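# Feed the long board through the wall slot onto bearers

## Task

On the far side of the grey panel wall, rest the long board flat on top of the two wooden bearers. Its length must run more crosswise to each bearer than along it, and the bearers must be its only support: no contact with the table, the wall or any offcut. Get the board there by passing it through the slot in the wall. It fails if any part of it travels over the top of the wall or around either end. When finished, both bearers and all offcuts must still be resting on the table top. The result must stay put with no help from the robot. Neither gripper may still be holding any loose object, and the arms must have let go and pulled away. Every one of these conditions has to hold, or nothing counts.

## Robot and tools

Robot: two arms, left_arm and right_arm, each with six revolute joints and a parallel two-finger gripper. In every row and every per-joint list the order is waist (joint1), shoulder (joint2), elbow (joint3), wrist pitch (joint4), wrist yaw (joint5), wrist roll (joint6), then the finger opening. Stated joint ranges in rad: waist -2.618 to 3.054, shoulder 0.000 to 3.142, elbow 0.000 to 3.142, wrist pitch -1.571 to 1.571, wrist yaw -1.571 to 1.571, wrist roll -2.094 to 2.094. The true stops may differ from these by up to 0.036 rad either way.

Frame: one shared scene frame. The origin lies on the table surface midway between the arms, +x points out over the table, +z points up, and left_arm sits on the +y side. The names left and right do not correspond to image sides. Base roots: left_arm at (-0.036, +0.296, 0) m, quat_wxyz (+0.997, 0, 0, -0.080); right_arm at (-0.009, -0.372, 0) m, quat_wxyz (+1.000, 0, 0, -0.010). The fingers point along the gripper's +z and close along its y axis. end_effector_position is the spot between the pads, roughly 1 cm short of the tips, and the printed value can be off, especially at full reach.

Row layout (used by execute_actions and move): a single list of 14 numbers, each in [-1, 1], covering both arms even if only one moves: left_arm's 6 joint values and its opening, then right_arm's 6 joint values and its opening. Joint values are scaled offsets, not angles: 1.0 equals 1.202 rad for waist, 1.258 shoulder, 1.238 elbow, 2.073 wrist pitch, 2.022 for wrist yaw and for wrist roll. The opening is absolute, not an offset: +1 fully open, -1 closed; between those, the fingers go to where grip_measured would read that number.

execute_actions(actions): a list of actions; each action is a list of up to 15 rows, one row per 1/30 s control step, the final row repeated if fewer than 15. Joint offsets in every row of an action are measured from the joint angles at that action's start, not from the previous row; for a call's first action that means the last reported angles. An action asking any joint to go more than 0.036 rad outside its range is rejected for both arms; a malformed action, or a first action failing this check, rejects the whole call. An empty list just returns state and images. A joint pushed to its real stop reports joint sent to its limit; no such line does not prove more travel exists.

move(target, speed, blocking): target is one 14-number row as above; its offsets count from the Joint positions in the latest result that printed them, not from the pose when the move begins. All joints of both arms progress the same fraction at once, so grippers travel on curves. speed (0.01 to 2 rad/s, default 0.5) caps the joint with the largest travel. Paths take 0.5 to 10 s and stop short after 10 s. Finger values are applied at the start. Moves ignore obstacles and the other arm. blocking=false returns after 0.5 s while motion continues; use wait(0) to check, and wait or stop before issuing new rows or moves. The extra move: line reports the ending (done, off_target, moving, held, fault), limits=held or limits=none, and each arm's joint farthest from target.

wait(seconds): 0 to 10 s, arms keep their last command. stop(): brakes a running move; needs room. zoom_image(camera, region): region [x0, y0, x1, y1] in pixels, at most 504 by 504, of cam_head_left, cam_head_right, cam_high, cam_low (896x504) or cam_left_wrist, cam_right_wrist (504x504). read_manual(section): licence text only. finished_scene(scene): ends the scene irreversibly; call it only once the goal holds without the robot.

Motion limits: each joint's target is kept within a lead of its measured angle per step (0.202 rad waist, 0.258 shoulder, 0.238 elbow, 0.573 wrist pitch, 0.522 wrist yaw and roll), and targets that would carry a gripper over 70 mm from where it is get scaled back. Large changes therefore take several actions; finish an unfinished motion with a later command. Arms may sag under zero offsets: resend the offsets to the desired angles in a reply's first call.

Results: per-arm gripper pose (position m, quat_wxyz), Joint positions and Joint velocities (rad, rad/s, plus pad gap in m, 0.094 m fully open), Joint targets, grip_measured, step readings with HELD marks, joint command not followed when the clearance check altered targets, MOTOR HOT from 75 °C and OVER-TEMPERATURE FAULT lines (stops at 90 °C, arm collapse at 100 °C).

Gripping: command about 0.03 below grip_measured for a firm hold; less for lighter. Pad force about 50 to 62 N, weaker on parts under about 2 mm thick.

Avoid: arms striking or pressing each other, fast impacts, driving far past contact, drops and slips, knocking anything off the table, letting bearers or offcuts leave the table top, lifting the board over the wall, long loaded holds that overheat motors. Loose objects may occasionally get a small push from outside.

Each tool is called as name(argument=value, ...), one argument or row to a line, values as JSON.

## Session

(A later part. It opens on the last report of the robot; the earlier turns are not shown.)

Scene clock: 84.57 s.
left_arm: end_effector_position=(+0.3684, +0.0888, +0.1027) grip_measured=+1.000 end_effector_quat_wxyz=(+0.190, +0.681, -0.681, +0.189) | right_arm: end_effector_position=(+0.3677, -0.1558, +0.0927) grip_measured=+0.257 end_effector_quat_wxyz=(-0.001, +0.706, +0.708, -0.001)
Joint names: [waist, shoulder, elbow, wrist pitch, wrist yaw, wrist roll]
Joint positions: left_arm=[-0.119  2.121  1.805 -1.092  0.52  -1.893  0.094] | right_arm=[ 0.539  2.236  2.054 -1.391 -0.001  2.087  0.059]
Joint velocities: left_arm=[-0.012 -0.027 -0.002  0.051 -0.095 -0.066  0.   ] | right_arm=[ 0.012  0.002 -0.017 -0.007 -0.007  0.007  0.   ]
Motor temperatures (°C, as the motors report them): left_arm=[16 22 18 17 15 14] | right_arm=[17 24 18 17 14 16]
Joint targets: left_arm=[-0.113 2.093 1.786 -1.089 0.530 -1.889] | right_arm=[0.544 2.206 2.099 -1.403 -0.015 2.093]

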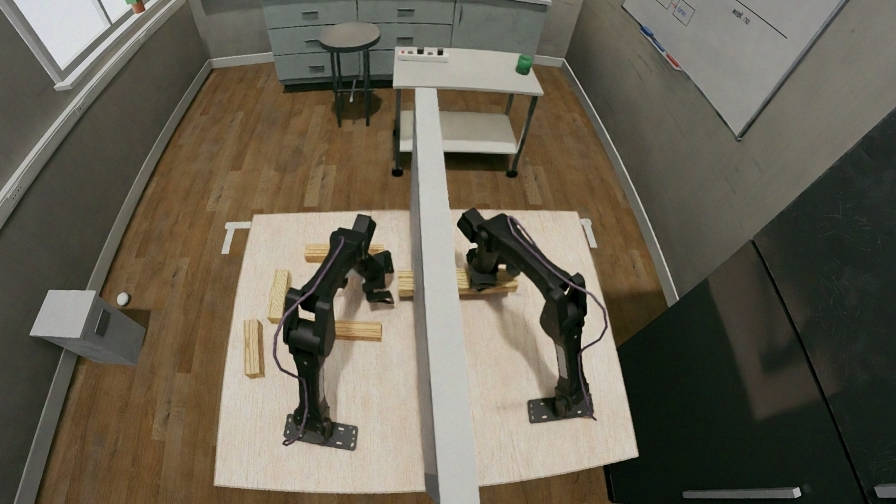

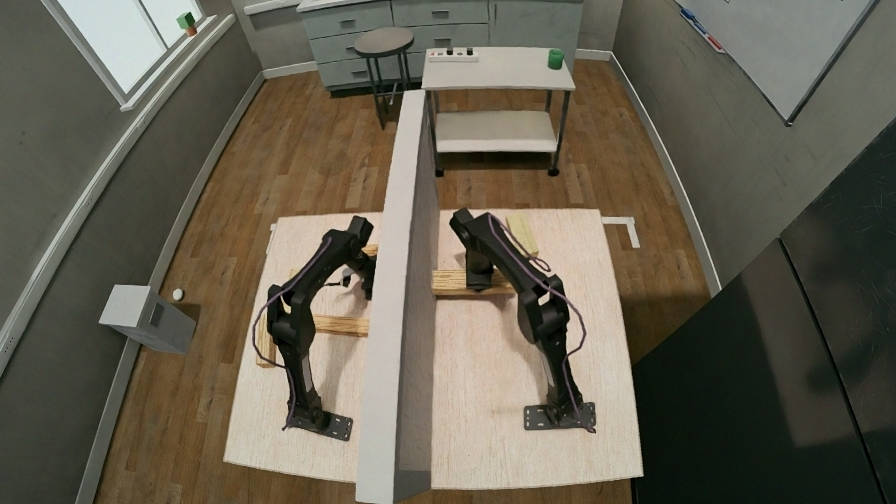

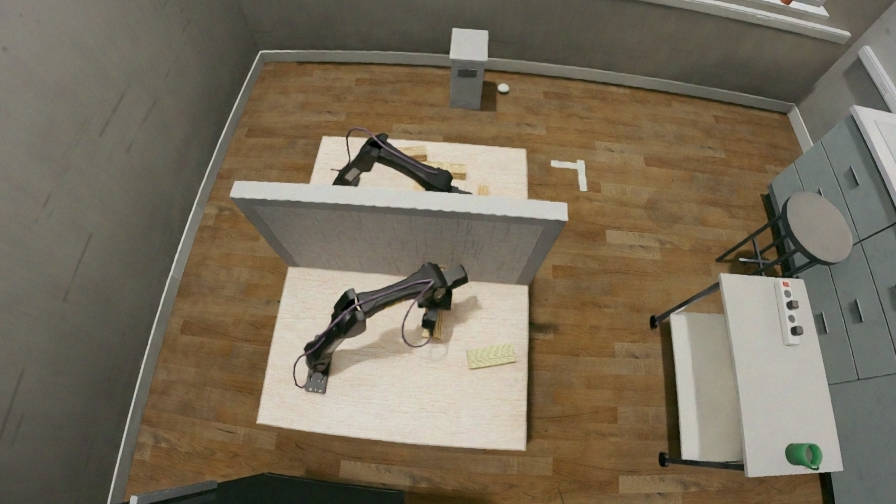

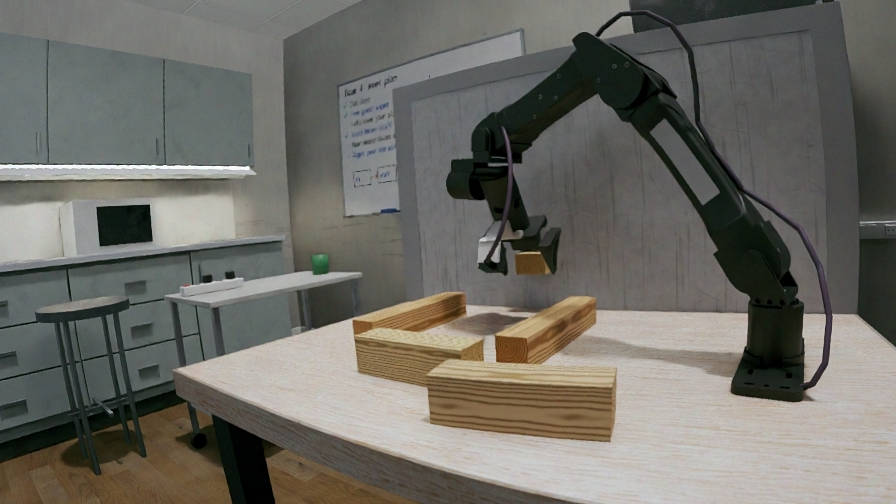

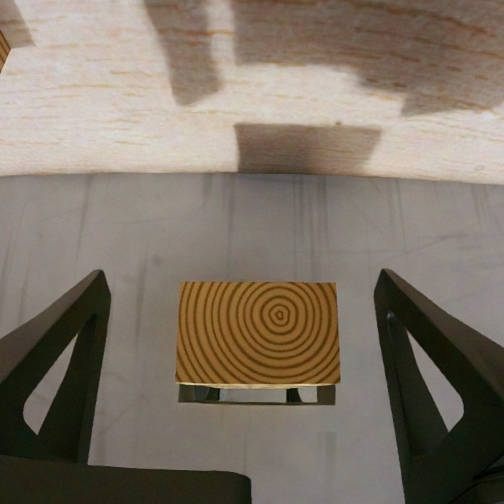

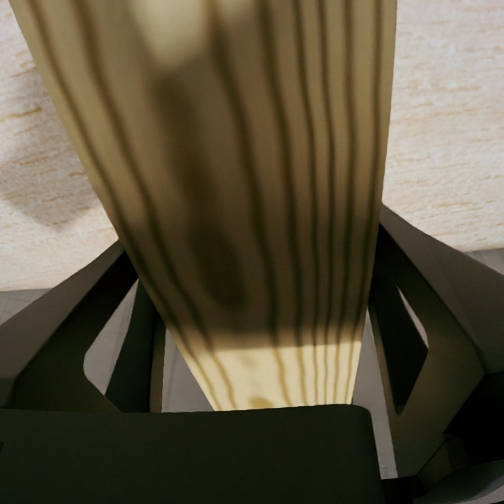

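execute_actions(
  actions=[
    [[-0.00915,0.0097,0.0318,0.0016,-0.0044,-0.0058,1,0.0042,-0.0238,0.0363,-0.0058,-0.0069,0.003,0.1],[-0.0133,0.0130,0.0370,0.0018,-0.0049,-0.0085,1,0.0042,-0.0238,0.0363,-0.0058,-0.0069,0.003,0.1],[-0.01745,0.0162,0.0421,0.0020,-0.0053,-0.0113,1,0.0042,-0.0238,0.0363,-0.0058,-0.0069,0.003,0.1],[-0.0216,0.0195,0.0473,0.0022,-0.0058,-0.0140,1,0.0042,-0.0238,0.0363,-0.0058,-0.0069,0.003,0.1],[-0.02574,0.0228,0.0524,0.0024,-0.0062,-0.0168,1,0.0042,-0.0238,0.0363,-0.0058,-0.0069,0.003,0.1],[-0.0299,0.0261,0.0576,0.0025,-0.0067,-0.0195,1,0.0042,-0.0238,0.0363,-0.0058,-0.0069,0.003,0.1],[-0.03404,0.0293,0.0627,0.0027,-0.0071,-0.0223,1,0.0042,-0.0238,0.0363,-0.0058,-0.0069,0.003,0.1],[-0.0382,0.0326,0.0678,0.0029,-0.0075,-0.0251,1,0.0042,-0.0238,0.0363,-0.0058,-0.0069,0.003,0.1],[-0.04234,0.0359,0.0730,0.0031,-0.0080,-0.0278,1,0.0042,-0.0238,0.0363,-0.0058,-0.0069,0.003,0.1],[-0.0465,0.0392,0.0781,0.0033,-0.0084,-0.0306,1,0.0042,-0.0238,0.0363,-0.0058,-0.0069,0.003,0.1],[-0.05064,0.0424,0.0833,0.0035,-0.0089,-0.0333,1,0.0042,-0.0238,0.0363,-0.0058,-0.0069,0.003,0.1],[-0.0548,0.0457,0.0884,0.0037,-0.0093,-0.0361,1,0.0042,-0.0238,0.0363,-0.0058,-0.0069,0.003,0.1],[-0.05893,0.0490,0.0936,0.0039,-0.0097,-0.0388,1,0.0042,-0.0238,0.0363,-0.0058,-0.0069,0.003,0.1],[-0.0631,0.0523,0.0987,0.0041,-0.0102,-0.0416,1,0.0042,-0.0238,0.0363,-0.0058,-0.0069,0.003,0.1],[-0.0672,0.0555,0.1038,0.0043,-0.0106,-0.0444,1,0.0042,-0.0238,0.0363,-0.0058,-0.0069,0.003,0.1]],
  ],
)

wait(
  seconds=0.4,
)

Scene clock: 87.07 s.
left_arm: end_effector_position=(+0.3742, +0.0565, +0.1064) grip_measured=+1.000 end_effector_quat_wxyz=(+0.189, +0.675, -0.686, +0.194) | right_arm: end_effector_position=(+0.3677, -0.1558, +0.0927) grip_measured=+0.257 end_effector_quat_wxyz=(-0.001, +0.706, +0.708, -0.001)
Joint names: [waist, shoulder, elbow, wrist pitch, wrist yaw, wrist roll]
Joint positions: left_arm=[-0.185  2.17   1.892 -1.086  0.511 -1.955  0.094] | right_arm=[ 0.539  2.236  2.054 -1.391 -0.001  2.087  0.059]
Joint velocities: left_arm=[-0.144  0.134  0.164  0.066  0.037 -0.139  0.   ] | right_arm=[ 0.002 -0.002  0.002 -0.007 -0.022 -0.007  0.001]
Motor temperatures (°C, as the motors report them): left_arm=[16 22 18 17 15 14] | right_arm=[17 25 18 17 14 16]
Joint targets: left_arm=[-0.200 2.191 1.934 -1.083 0.499 -1.983] | right_arm=[0.544 2.206 2.099 -1.403 -0.015 2.093]
Step readings (joint positions):
0: left_arm=[-0.119 2.121 1.805 -1.092 0.520 -1.893] | right_arm=[0.539 2.236 2.054 -1.391 -0.001 2.087]
1: left_arm=[-0.119 2.121 1.805 -1.092 0.520 -1.894] | right_arm=[0.539 2.236 2.054 -1.391 -0.001 2.087]
2: left_arm=[-0.120 2.121 1.807 -1.092 0.519 -1.896] | right_arm=[0.539 2.236 2.054 -1.391 -0.001 2.087]
4: left_arm=[-0.123 2.126 1.820 -1.092 0.517 -1.902] | right_arm=[0.539 2.236 2.054 -1.391 -0.001 2.087]
8: left_arm=[-0.144 2.139 1.849 -1.089 0.515 -1.919] | right_arm=[0.539 2.236 2.054 -1.391 -0.001 2.087]
15: Joint positions above

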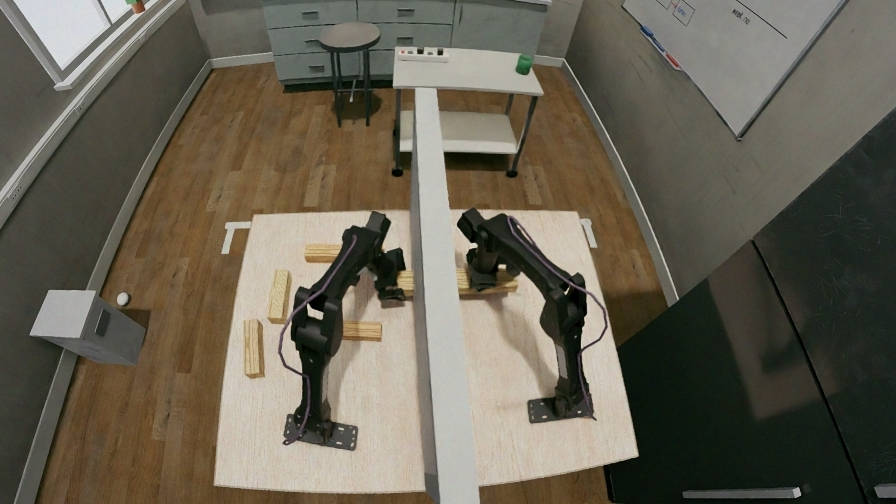

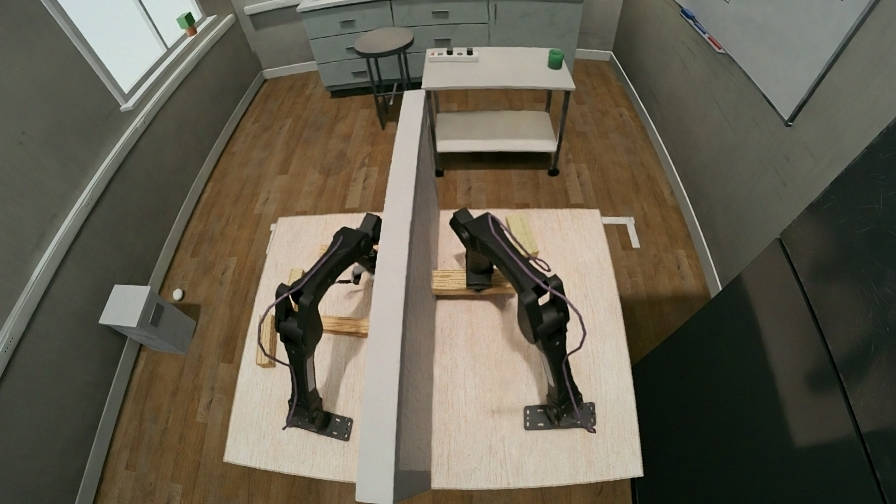

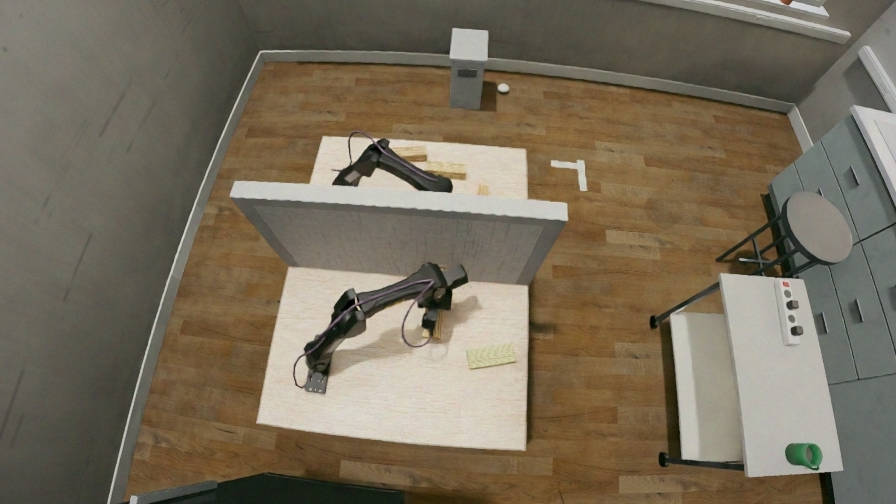

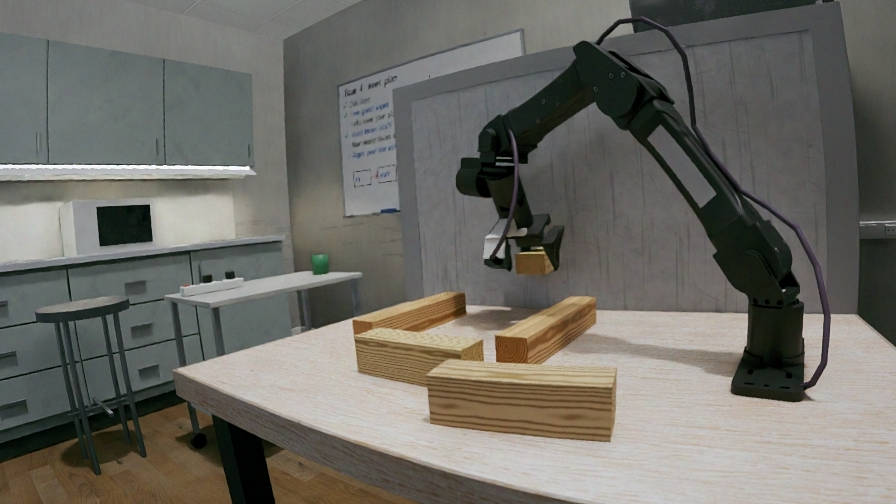

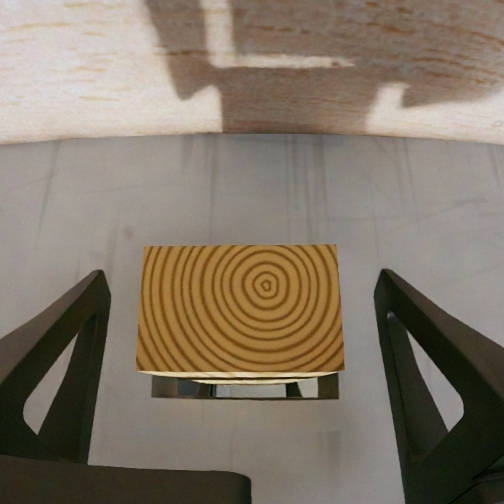

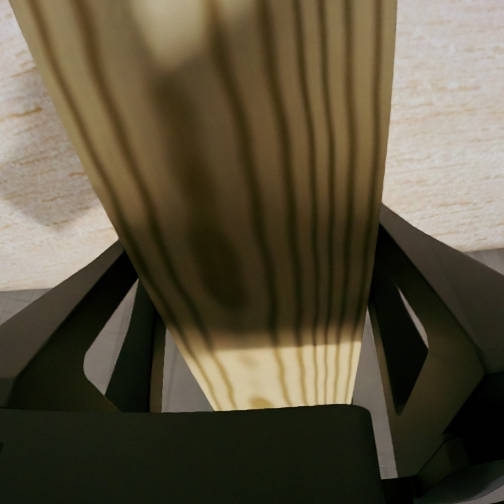

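Scene clock: 87.47 s.
left_arm: end_effector_position=(+0.3740, +0.0511, +0.1052) grip_measured=+1.000 end_effector_quat_wxyz=(+0.190, +0.678, -0.683, +0.192) | right_arm: end_effector_position=(+0.3677, -0.1558, +0.0927) grip_measured=+0.257 end_effector_quat_wxyz=(-0.001, +0.706, +0.708, -0.001)
Joint names: [waist, shoulder, elbow, wrist pitch, wrist yaw, wrist roll]
Joint positions: left_arm=[-0.197  2.178  1.901 -1.083  0.508 -1.976  0.094] | right_arm=[ 0.539  2.236  2.054 -1.391 -0.001  2.087  0.059]
Joint velocities: left_arm=[-0.007 -0.002  0.007 -0.066  0.007 -0.007  0.   ] | right_arm=[-0.002 -0.002  0.002 -0.081 -0.051 -0.066  0.   ]
Motor temperatures (°C, as the motors report them): left_arm=[16 22 18 17 15 14] | right_arm=[17 25 18 17 14 16]
Joint targets: left_arm=[-0.200 2.191 1.934 -1.083 0.498 -1.983] | right_arm=[0.544 2.206 2.099 -1.403 -0.015 2.093]
wait: 0.40 s; no rest

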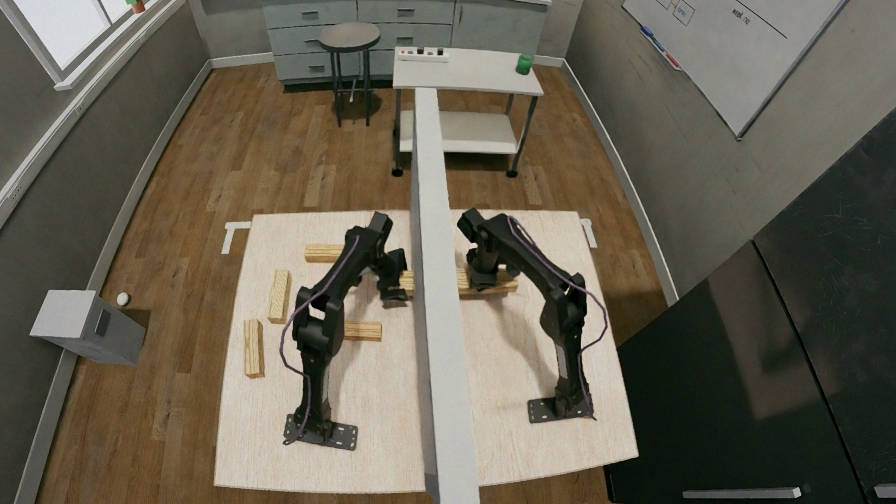

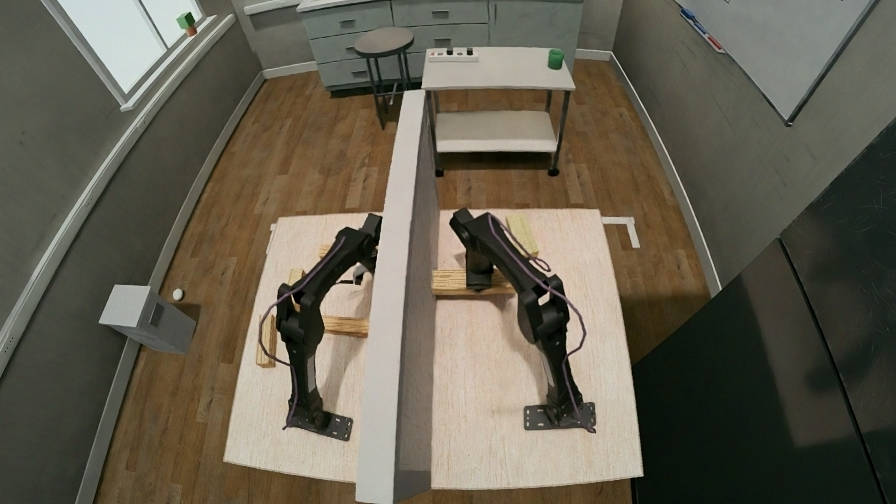

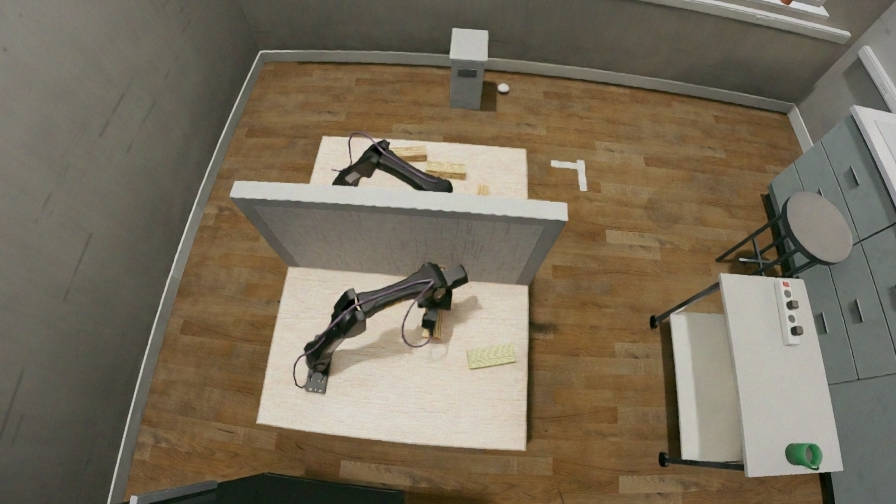

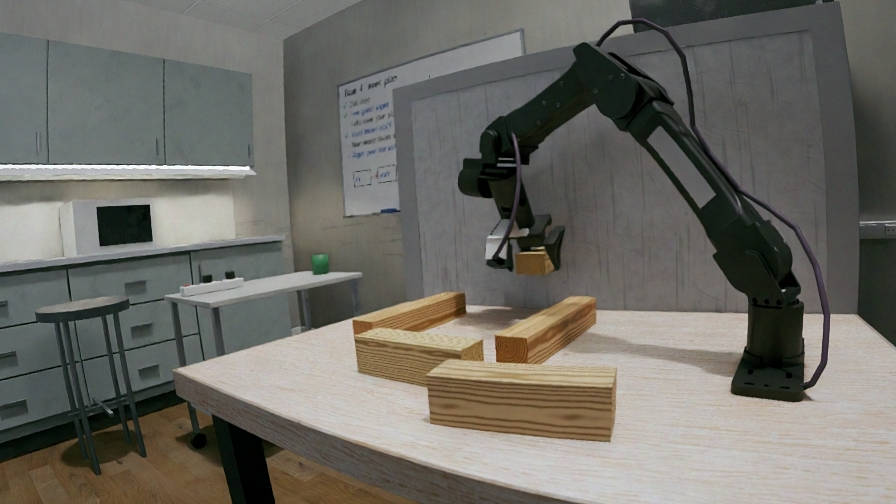

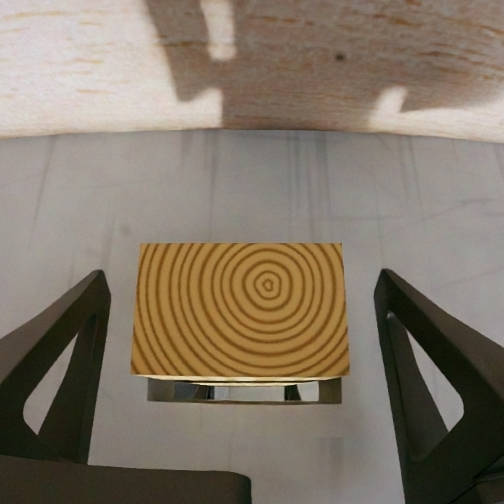

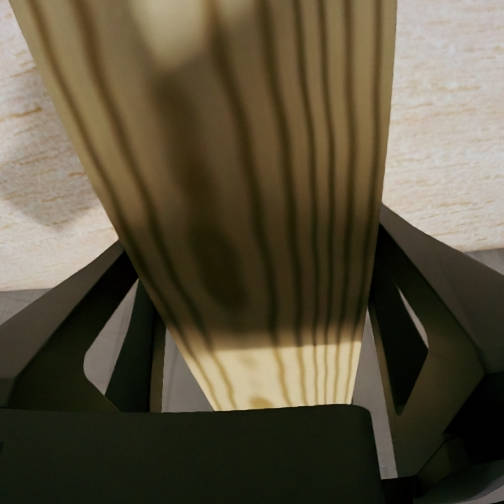

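execute_actions(
  actions=[
    [[-0.0025,0.0103,0.0267,0,-0.005,-0.0035,0.9,0.0042,-0.0238,0.0363,-0.0058,-0.0069,0.003,0.1],[-0.0025,0.0103,0.0267,0,-0.005,-0.0035,0.8,0.0042,-0.0238,0.0363,-0.0058,-0.0069,0.003,0.1],[-0.0025,0.0103,0.0267,0,-0.005,-0.0035,0.7,0.0042,-0.0238,0.0363,-0.0058,-0.0069,0.003,0.1],[-0.0025,0.0103,0.0267,0,-0.005,-0.0035,0.6,0.0042,-0.0238,0.0363,-0.0058,-0.0069,0.003,0.1],[-0.0025,0.0103,0.0267,0,-0.005,-0.0035,0.52,0.0042,-0.0238,0.0363,-0.0058,-0.0069,0.003,0.1],[-0.0025,0.0103,0.0267,0,-0.005,-0.0035,0.45,0.0042,-0.0238,0.0363,-0.0058,-0.0069,0.003,0.1],[-0.0025,0.0103,0.0267,0,-0.005,-0.0035,0.40,0.0042,-0.0238,0.0363,-0.0058,-0.0069,0.003,0.1],[-0.0025,0.0103,0.0267,0,-0.005,-0.0035,0.36,0.0042,-0.0238,0.0363,-0.0058,-0.0069,0.003,0.1],[-0.0025,0.0103,0.0267,0,-0.005,-0.0035,0.32,0.0042,-0.0238,0.0363,-0.0058,-0.0069,0.003,0.1],[-0.0025,0.0103,0.0267,0,-0.005,-0.0035,0.29,0.0042,-0.0238,0.0363,-0.0058,-0.0069,0.003,0.1],[-0.0025,0.0103,0.0267,0,-0.005,-0.0035,0.26,0.0042,-0.0238,0.0363,-0.0058,-0.0069,0.003,0.1],[-0.0025,0.0103,0.0267,0,-0.005,-0.0035,0.23,0.0042,-0.0238,0.0363,-0.0058,-0.0069,0.003,0.1],[-0.0025,0.0103,0.0267,0,-0.005,-0.0035,0.2,0.0042,-0.0238,0.0363,-0.0058,-0.0069,0.003,0.1],[-0.0025,0.0103,0.0267,0,-0.005,-0.0035,0.15,0.0042,-0.0238,0.0363,-0.0058,-0.0069,0.003,0.1],[-0.0025,0.0103,0.0267,0,-0.005,-0.0035,0.1,0.0042,-0.0238,0.0363,-0.0058,-0.0069,0.003,0.1]],
  ],
)

wait(
  seconds=0.3,
)

Scene clock: 88.43 s.
left_arm: end_effector_position=(+0.3742, +0.0512, +0.1051) grip_measured=+0.253 end_effector_quat_wxyz=(+0.189, +0.680, -0.682, +0.191) | right_arm: end_effector_position=(+0.3677, -0.1558, +0.0927) grip_measured=+0.257 end_effector_quat_wxyz=(-0.001, +0.707, +0.707, -0.001)
Joint names: [waist, shoulder, elbow, wrist pitch, wrist yaw, wrist roll]
Joint positions: left_arm=[-0.197  2.178  1.901 -1.082  0.506 -1.981  0.059] | right_arm=[ 0.539  2.236  2.054 -1.391 -0.001  2.09   0.059]
Joint velocities: left_arm=[ 0.012 -0.007 -0.017 -0.095 -0.007  0.037  0.001] | right_arm=[-0.012  0.007 -0.017 -0.007  0.007  0.051  0.   ]
Motor temperatures (°C, as the motors report them): left_arm=[16 22 18 17 15 14] | right_arm=[17 25 18 17 14 16]
Joint targets: left_arm=[-0.200 2.191 1.934 -1.083 0.498 -1.983] | right_arm=[0.544 2.206 2.099 -1.403 -0.015 2.093]
Step readings (joint positions):
0: left_arm=[-0.197 2.178 1.901 -1.083 0.507 -1.978] | right_arm=[0.539 2.236 2.054 -1.391 -0.001 2.087]
1: left_arm=[-0.197 2.178 1.901 -1.083 0.507 -1.978] | right_arm=[0.539 2.236 2.054 -1.391 -0.001 2.087]
2: left_arm=[-0.197 2.178 1.901 -1.083 0.507 -1.978] | right_arm=[0.539 2.236 2.054 -1.391 -0.001 2.087]
4: left_arm=[-0.197 2.178 1.901 -1.083 0.507 -1.978] | right_arm=[0.539 2.236 2.054 -1.391 -0.001 2.087]
8: left_arm=[-0.197 2.178 1.901 -1.083 0.507 -1.978] | right_arm=[0.539 2.236 2.054 -1.391 -0.001 2.087]
15: Joint positions above

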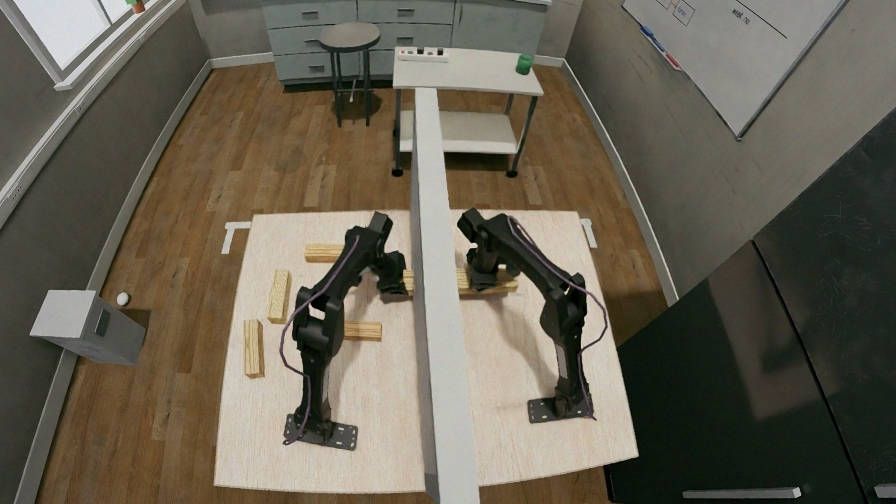

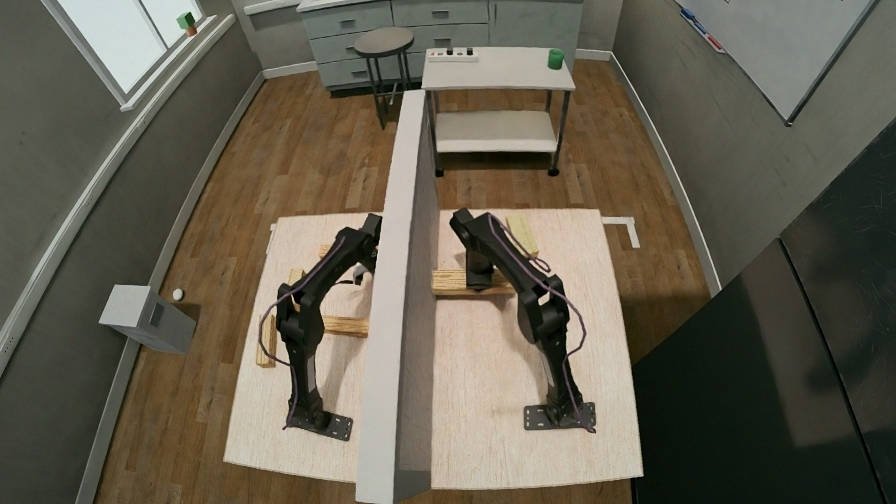

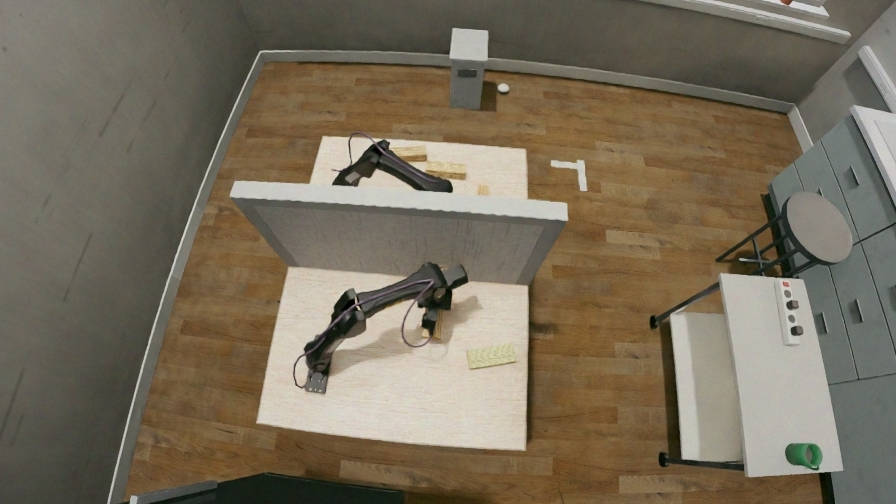

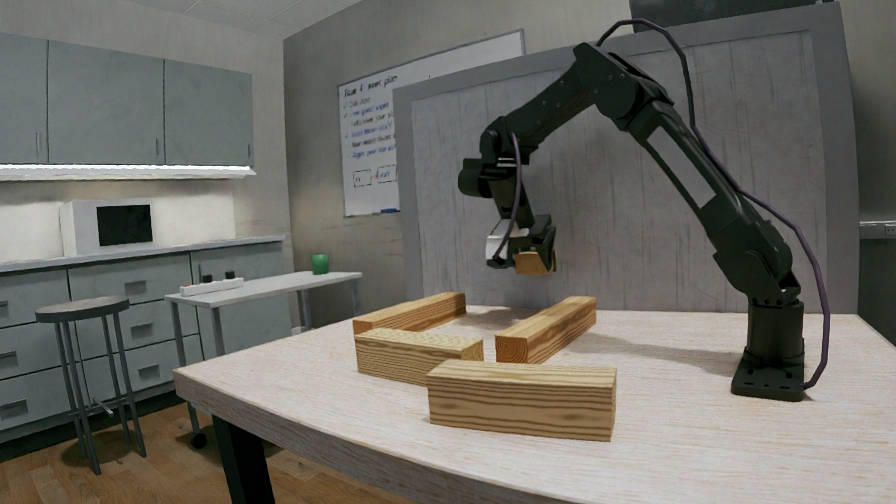

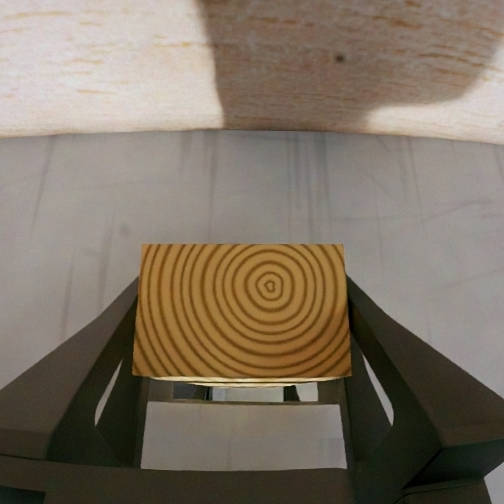

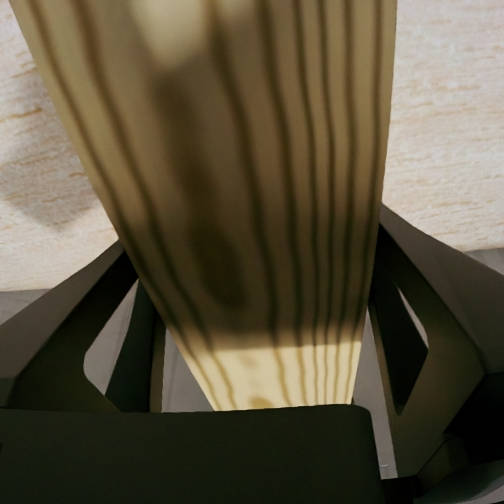

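Scene clock: 88.73 s.
left_arm: end_effector_position=(+0.3742, +0.0512, +0.1051) grip_measured=+0.253 end_effector_quat_wxyz=(+0.189, +0.680, -0.682, +0.191) | right_arm: end_effector_position=(+0.3677, -0.1558, +0.0927) grip_measured=+0.257 end_effector_quat_wxyz=(-0.001, +0.707, +0.707, -0.001)
Joint names: [waist, shoulder, elbow, wrist pitch, wrist yaw, wrist roll]
Joint positions: left_arm=[-0.197  2.178  1.901 -1.082  0.506 -1.981  0.059] | right_arm=[ 0.539  2.236  2.054 -1.391 -0.001  2.09   0.059]
Joint velocities: left_arm=[-0.002 -0.002 -0.017 -0.11   0.037 -0.095  0.001] | right_arm=[ 0.002 -0.002  0.022 -0.022 -0.051  0.007 -0.001]
Motor temperatures (°C, as the motors report them): left_arm=[16 22 18 17 15 14] | right_arm=[17 25 18 17 14 16]
Joint targets: left_arm=[-0.200 2.191 1.934 -1.083 0.498 -1.983] | right_arm=[0.544 2.206 2.099 -1.403 -0.015 2.093]
wait: 0.30 s; at rest by 0.17 s

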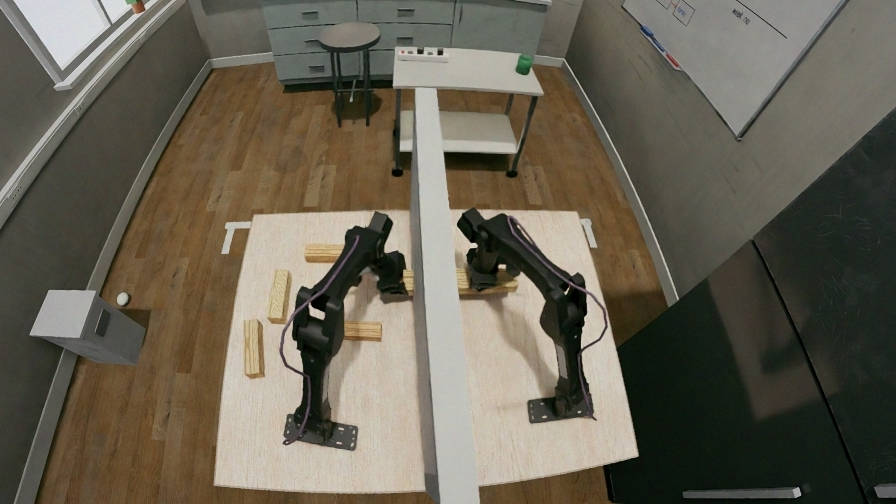

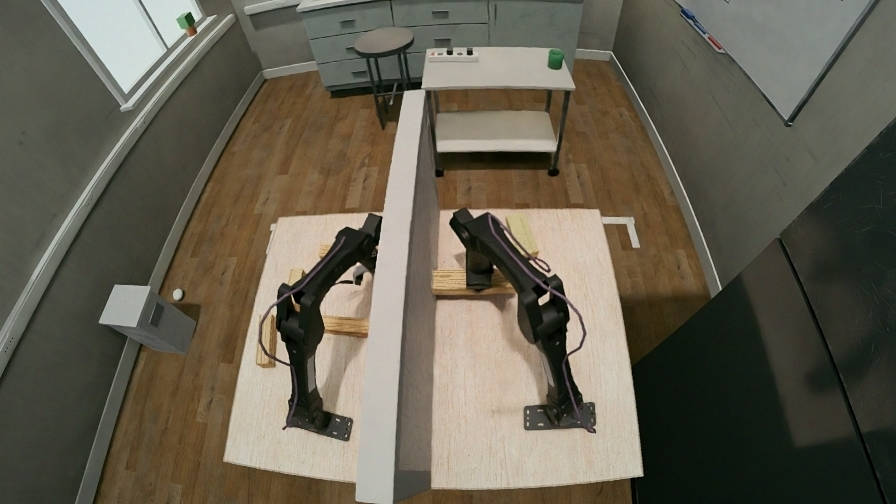

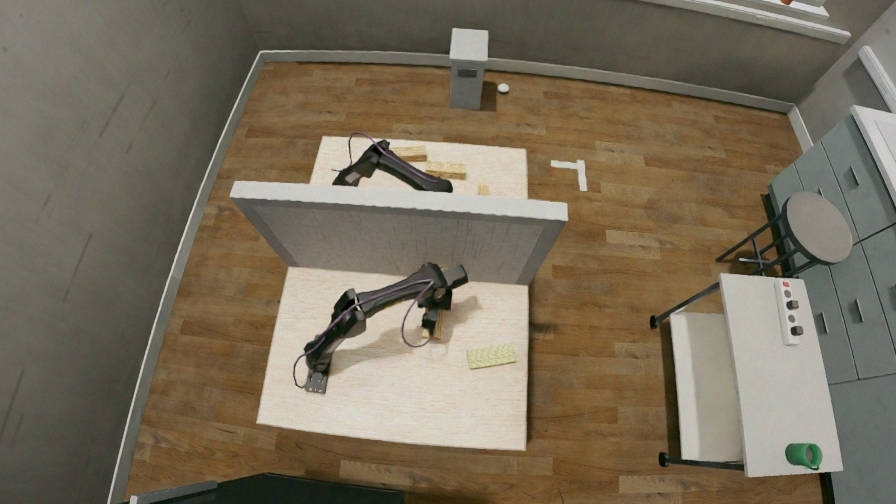

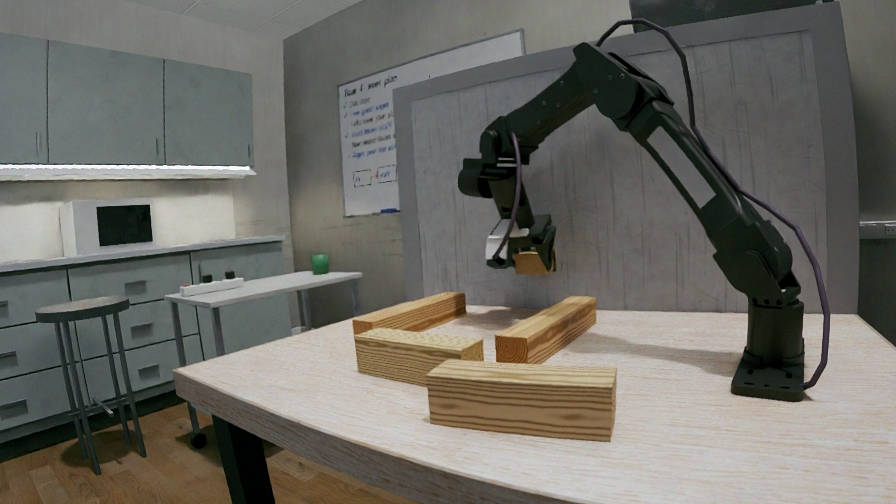

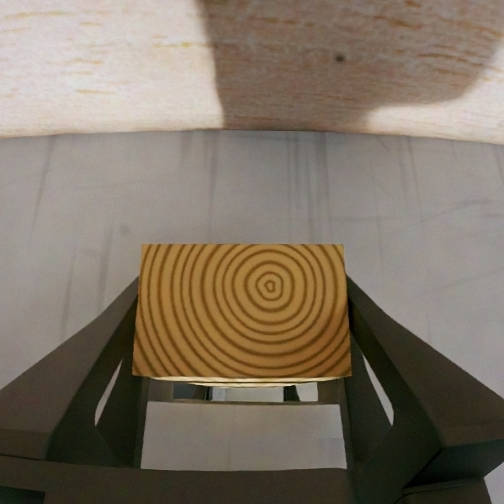

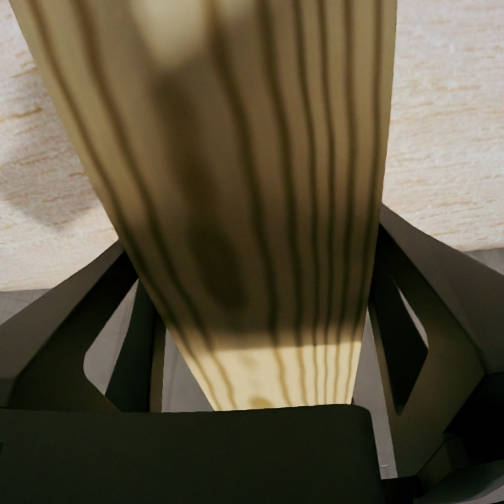

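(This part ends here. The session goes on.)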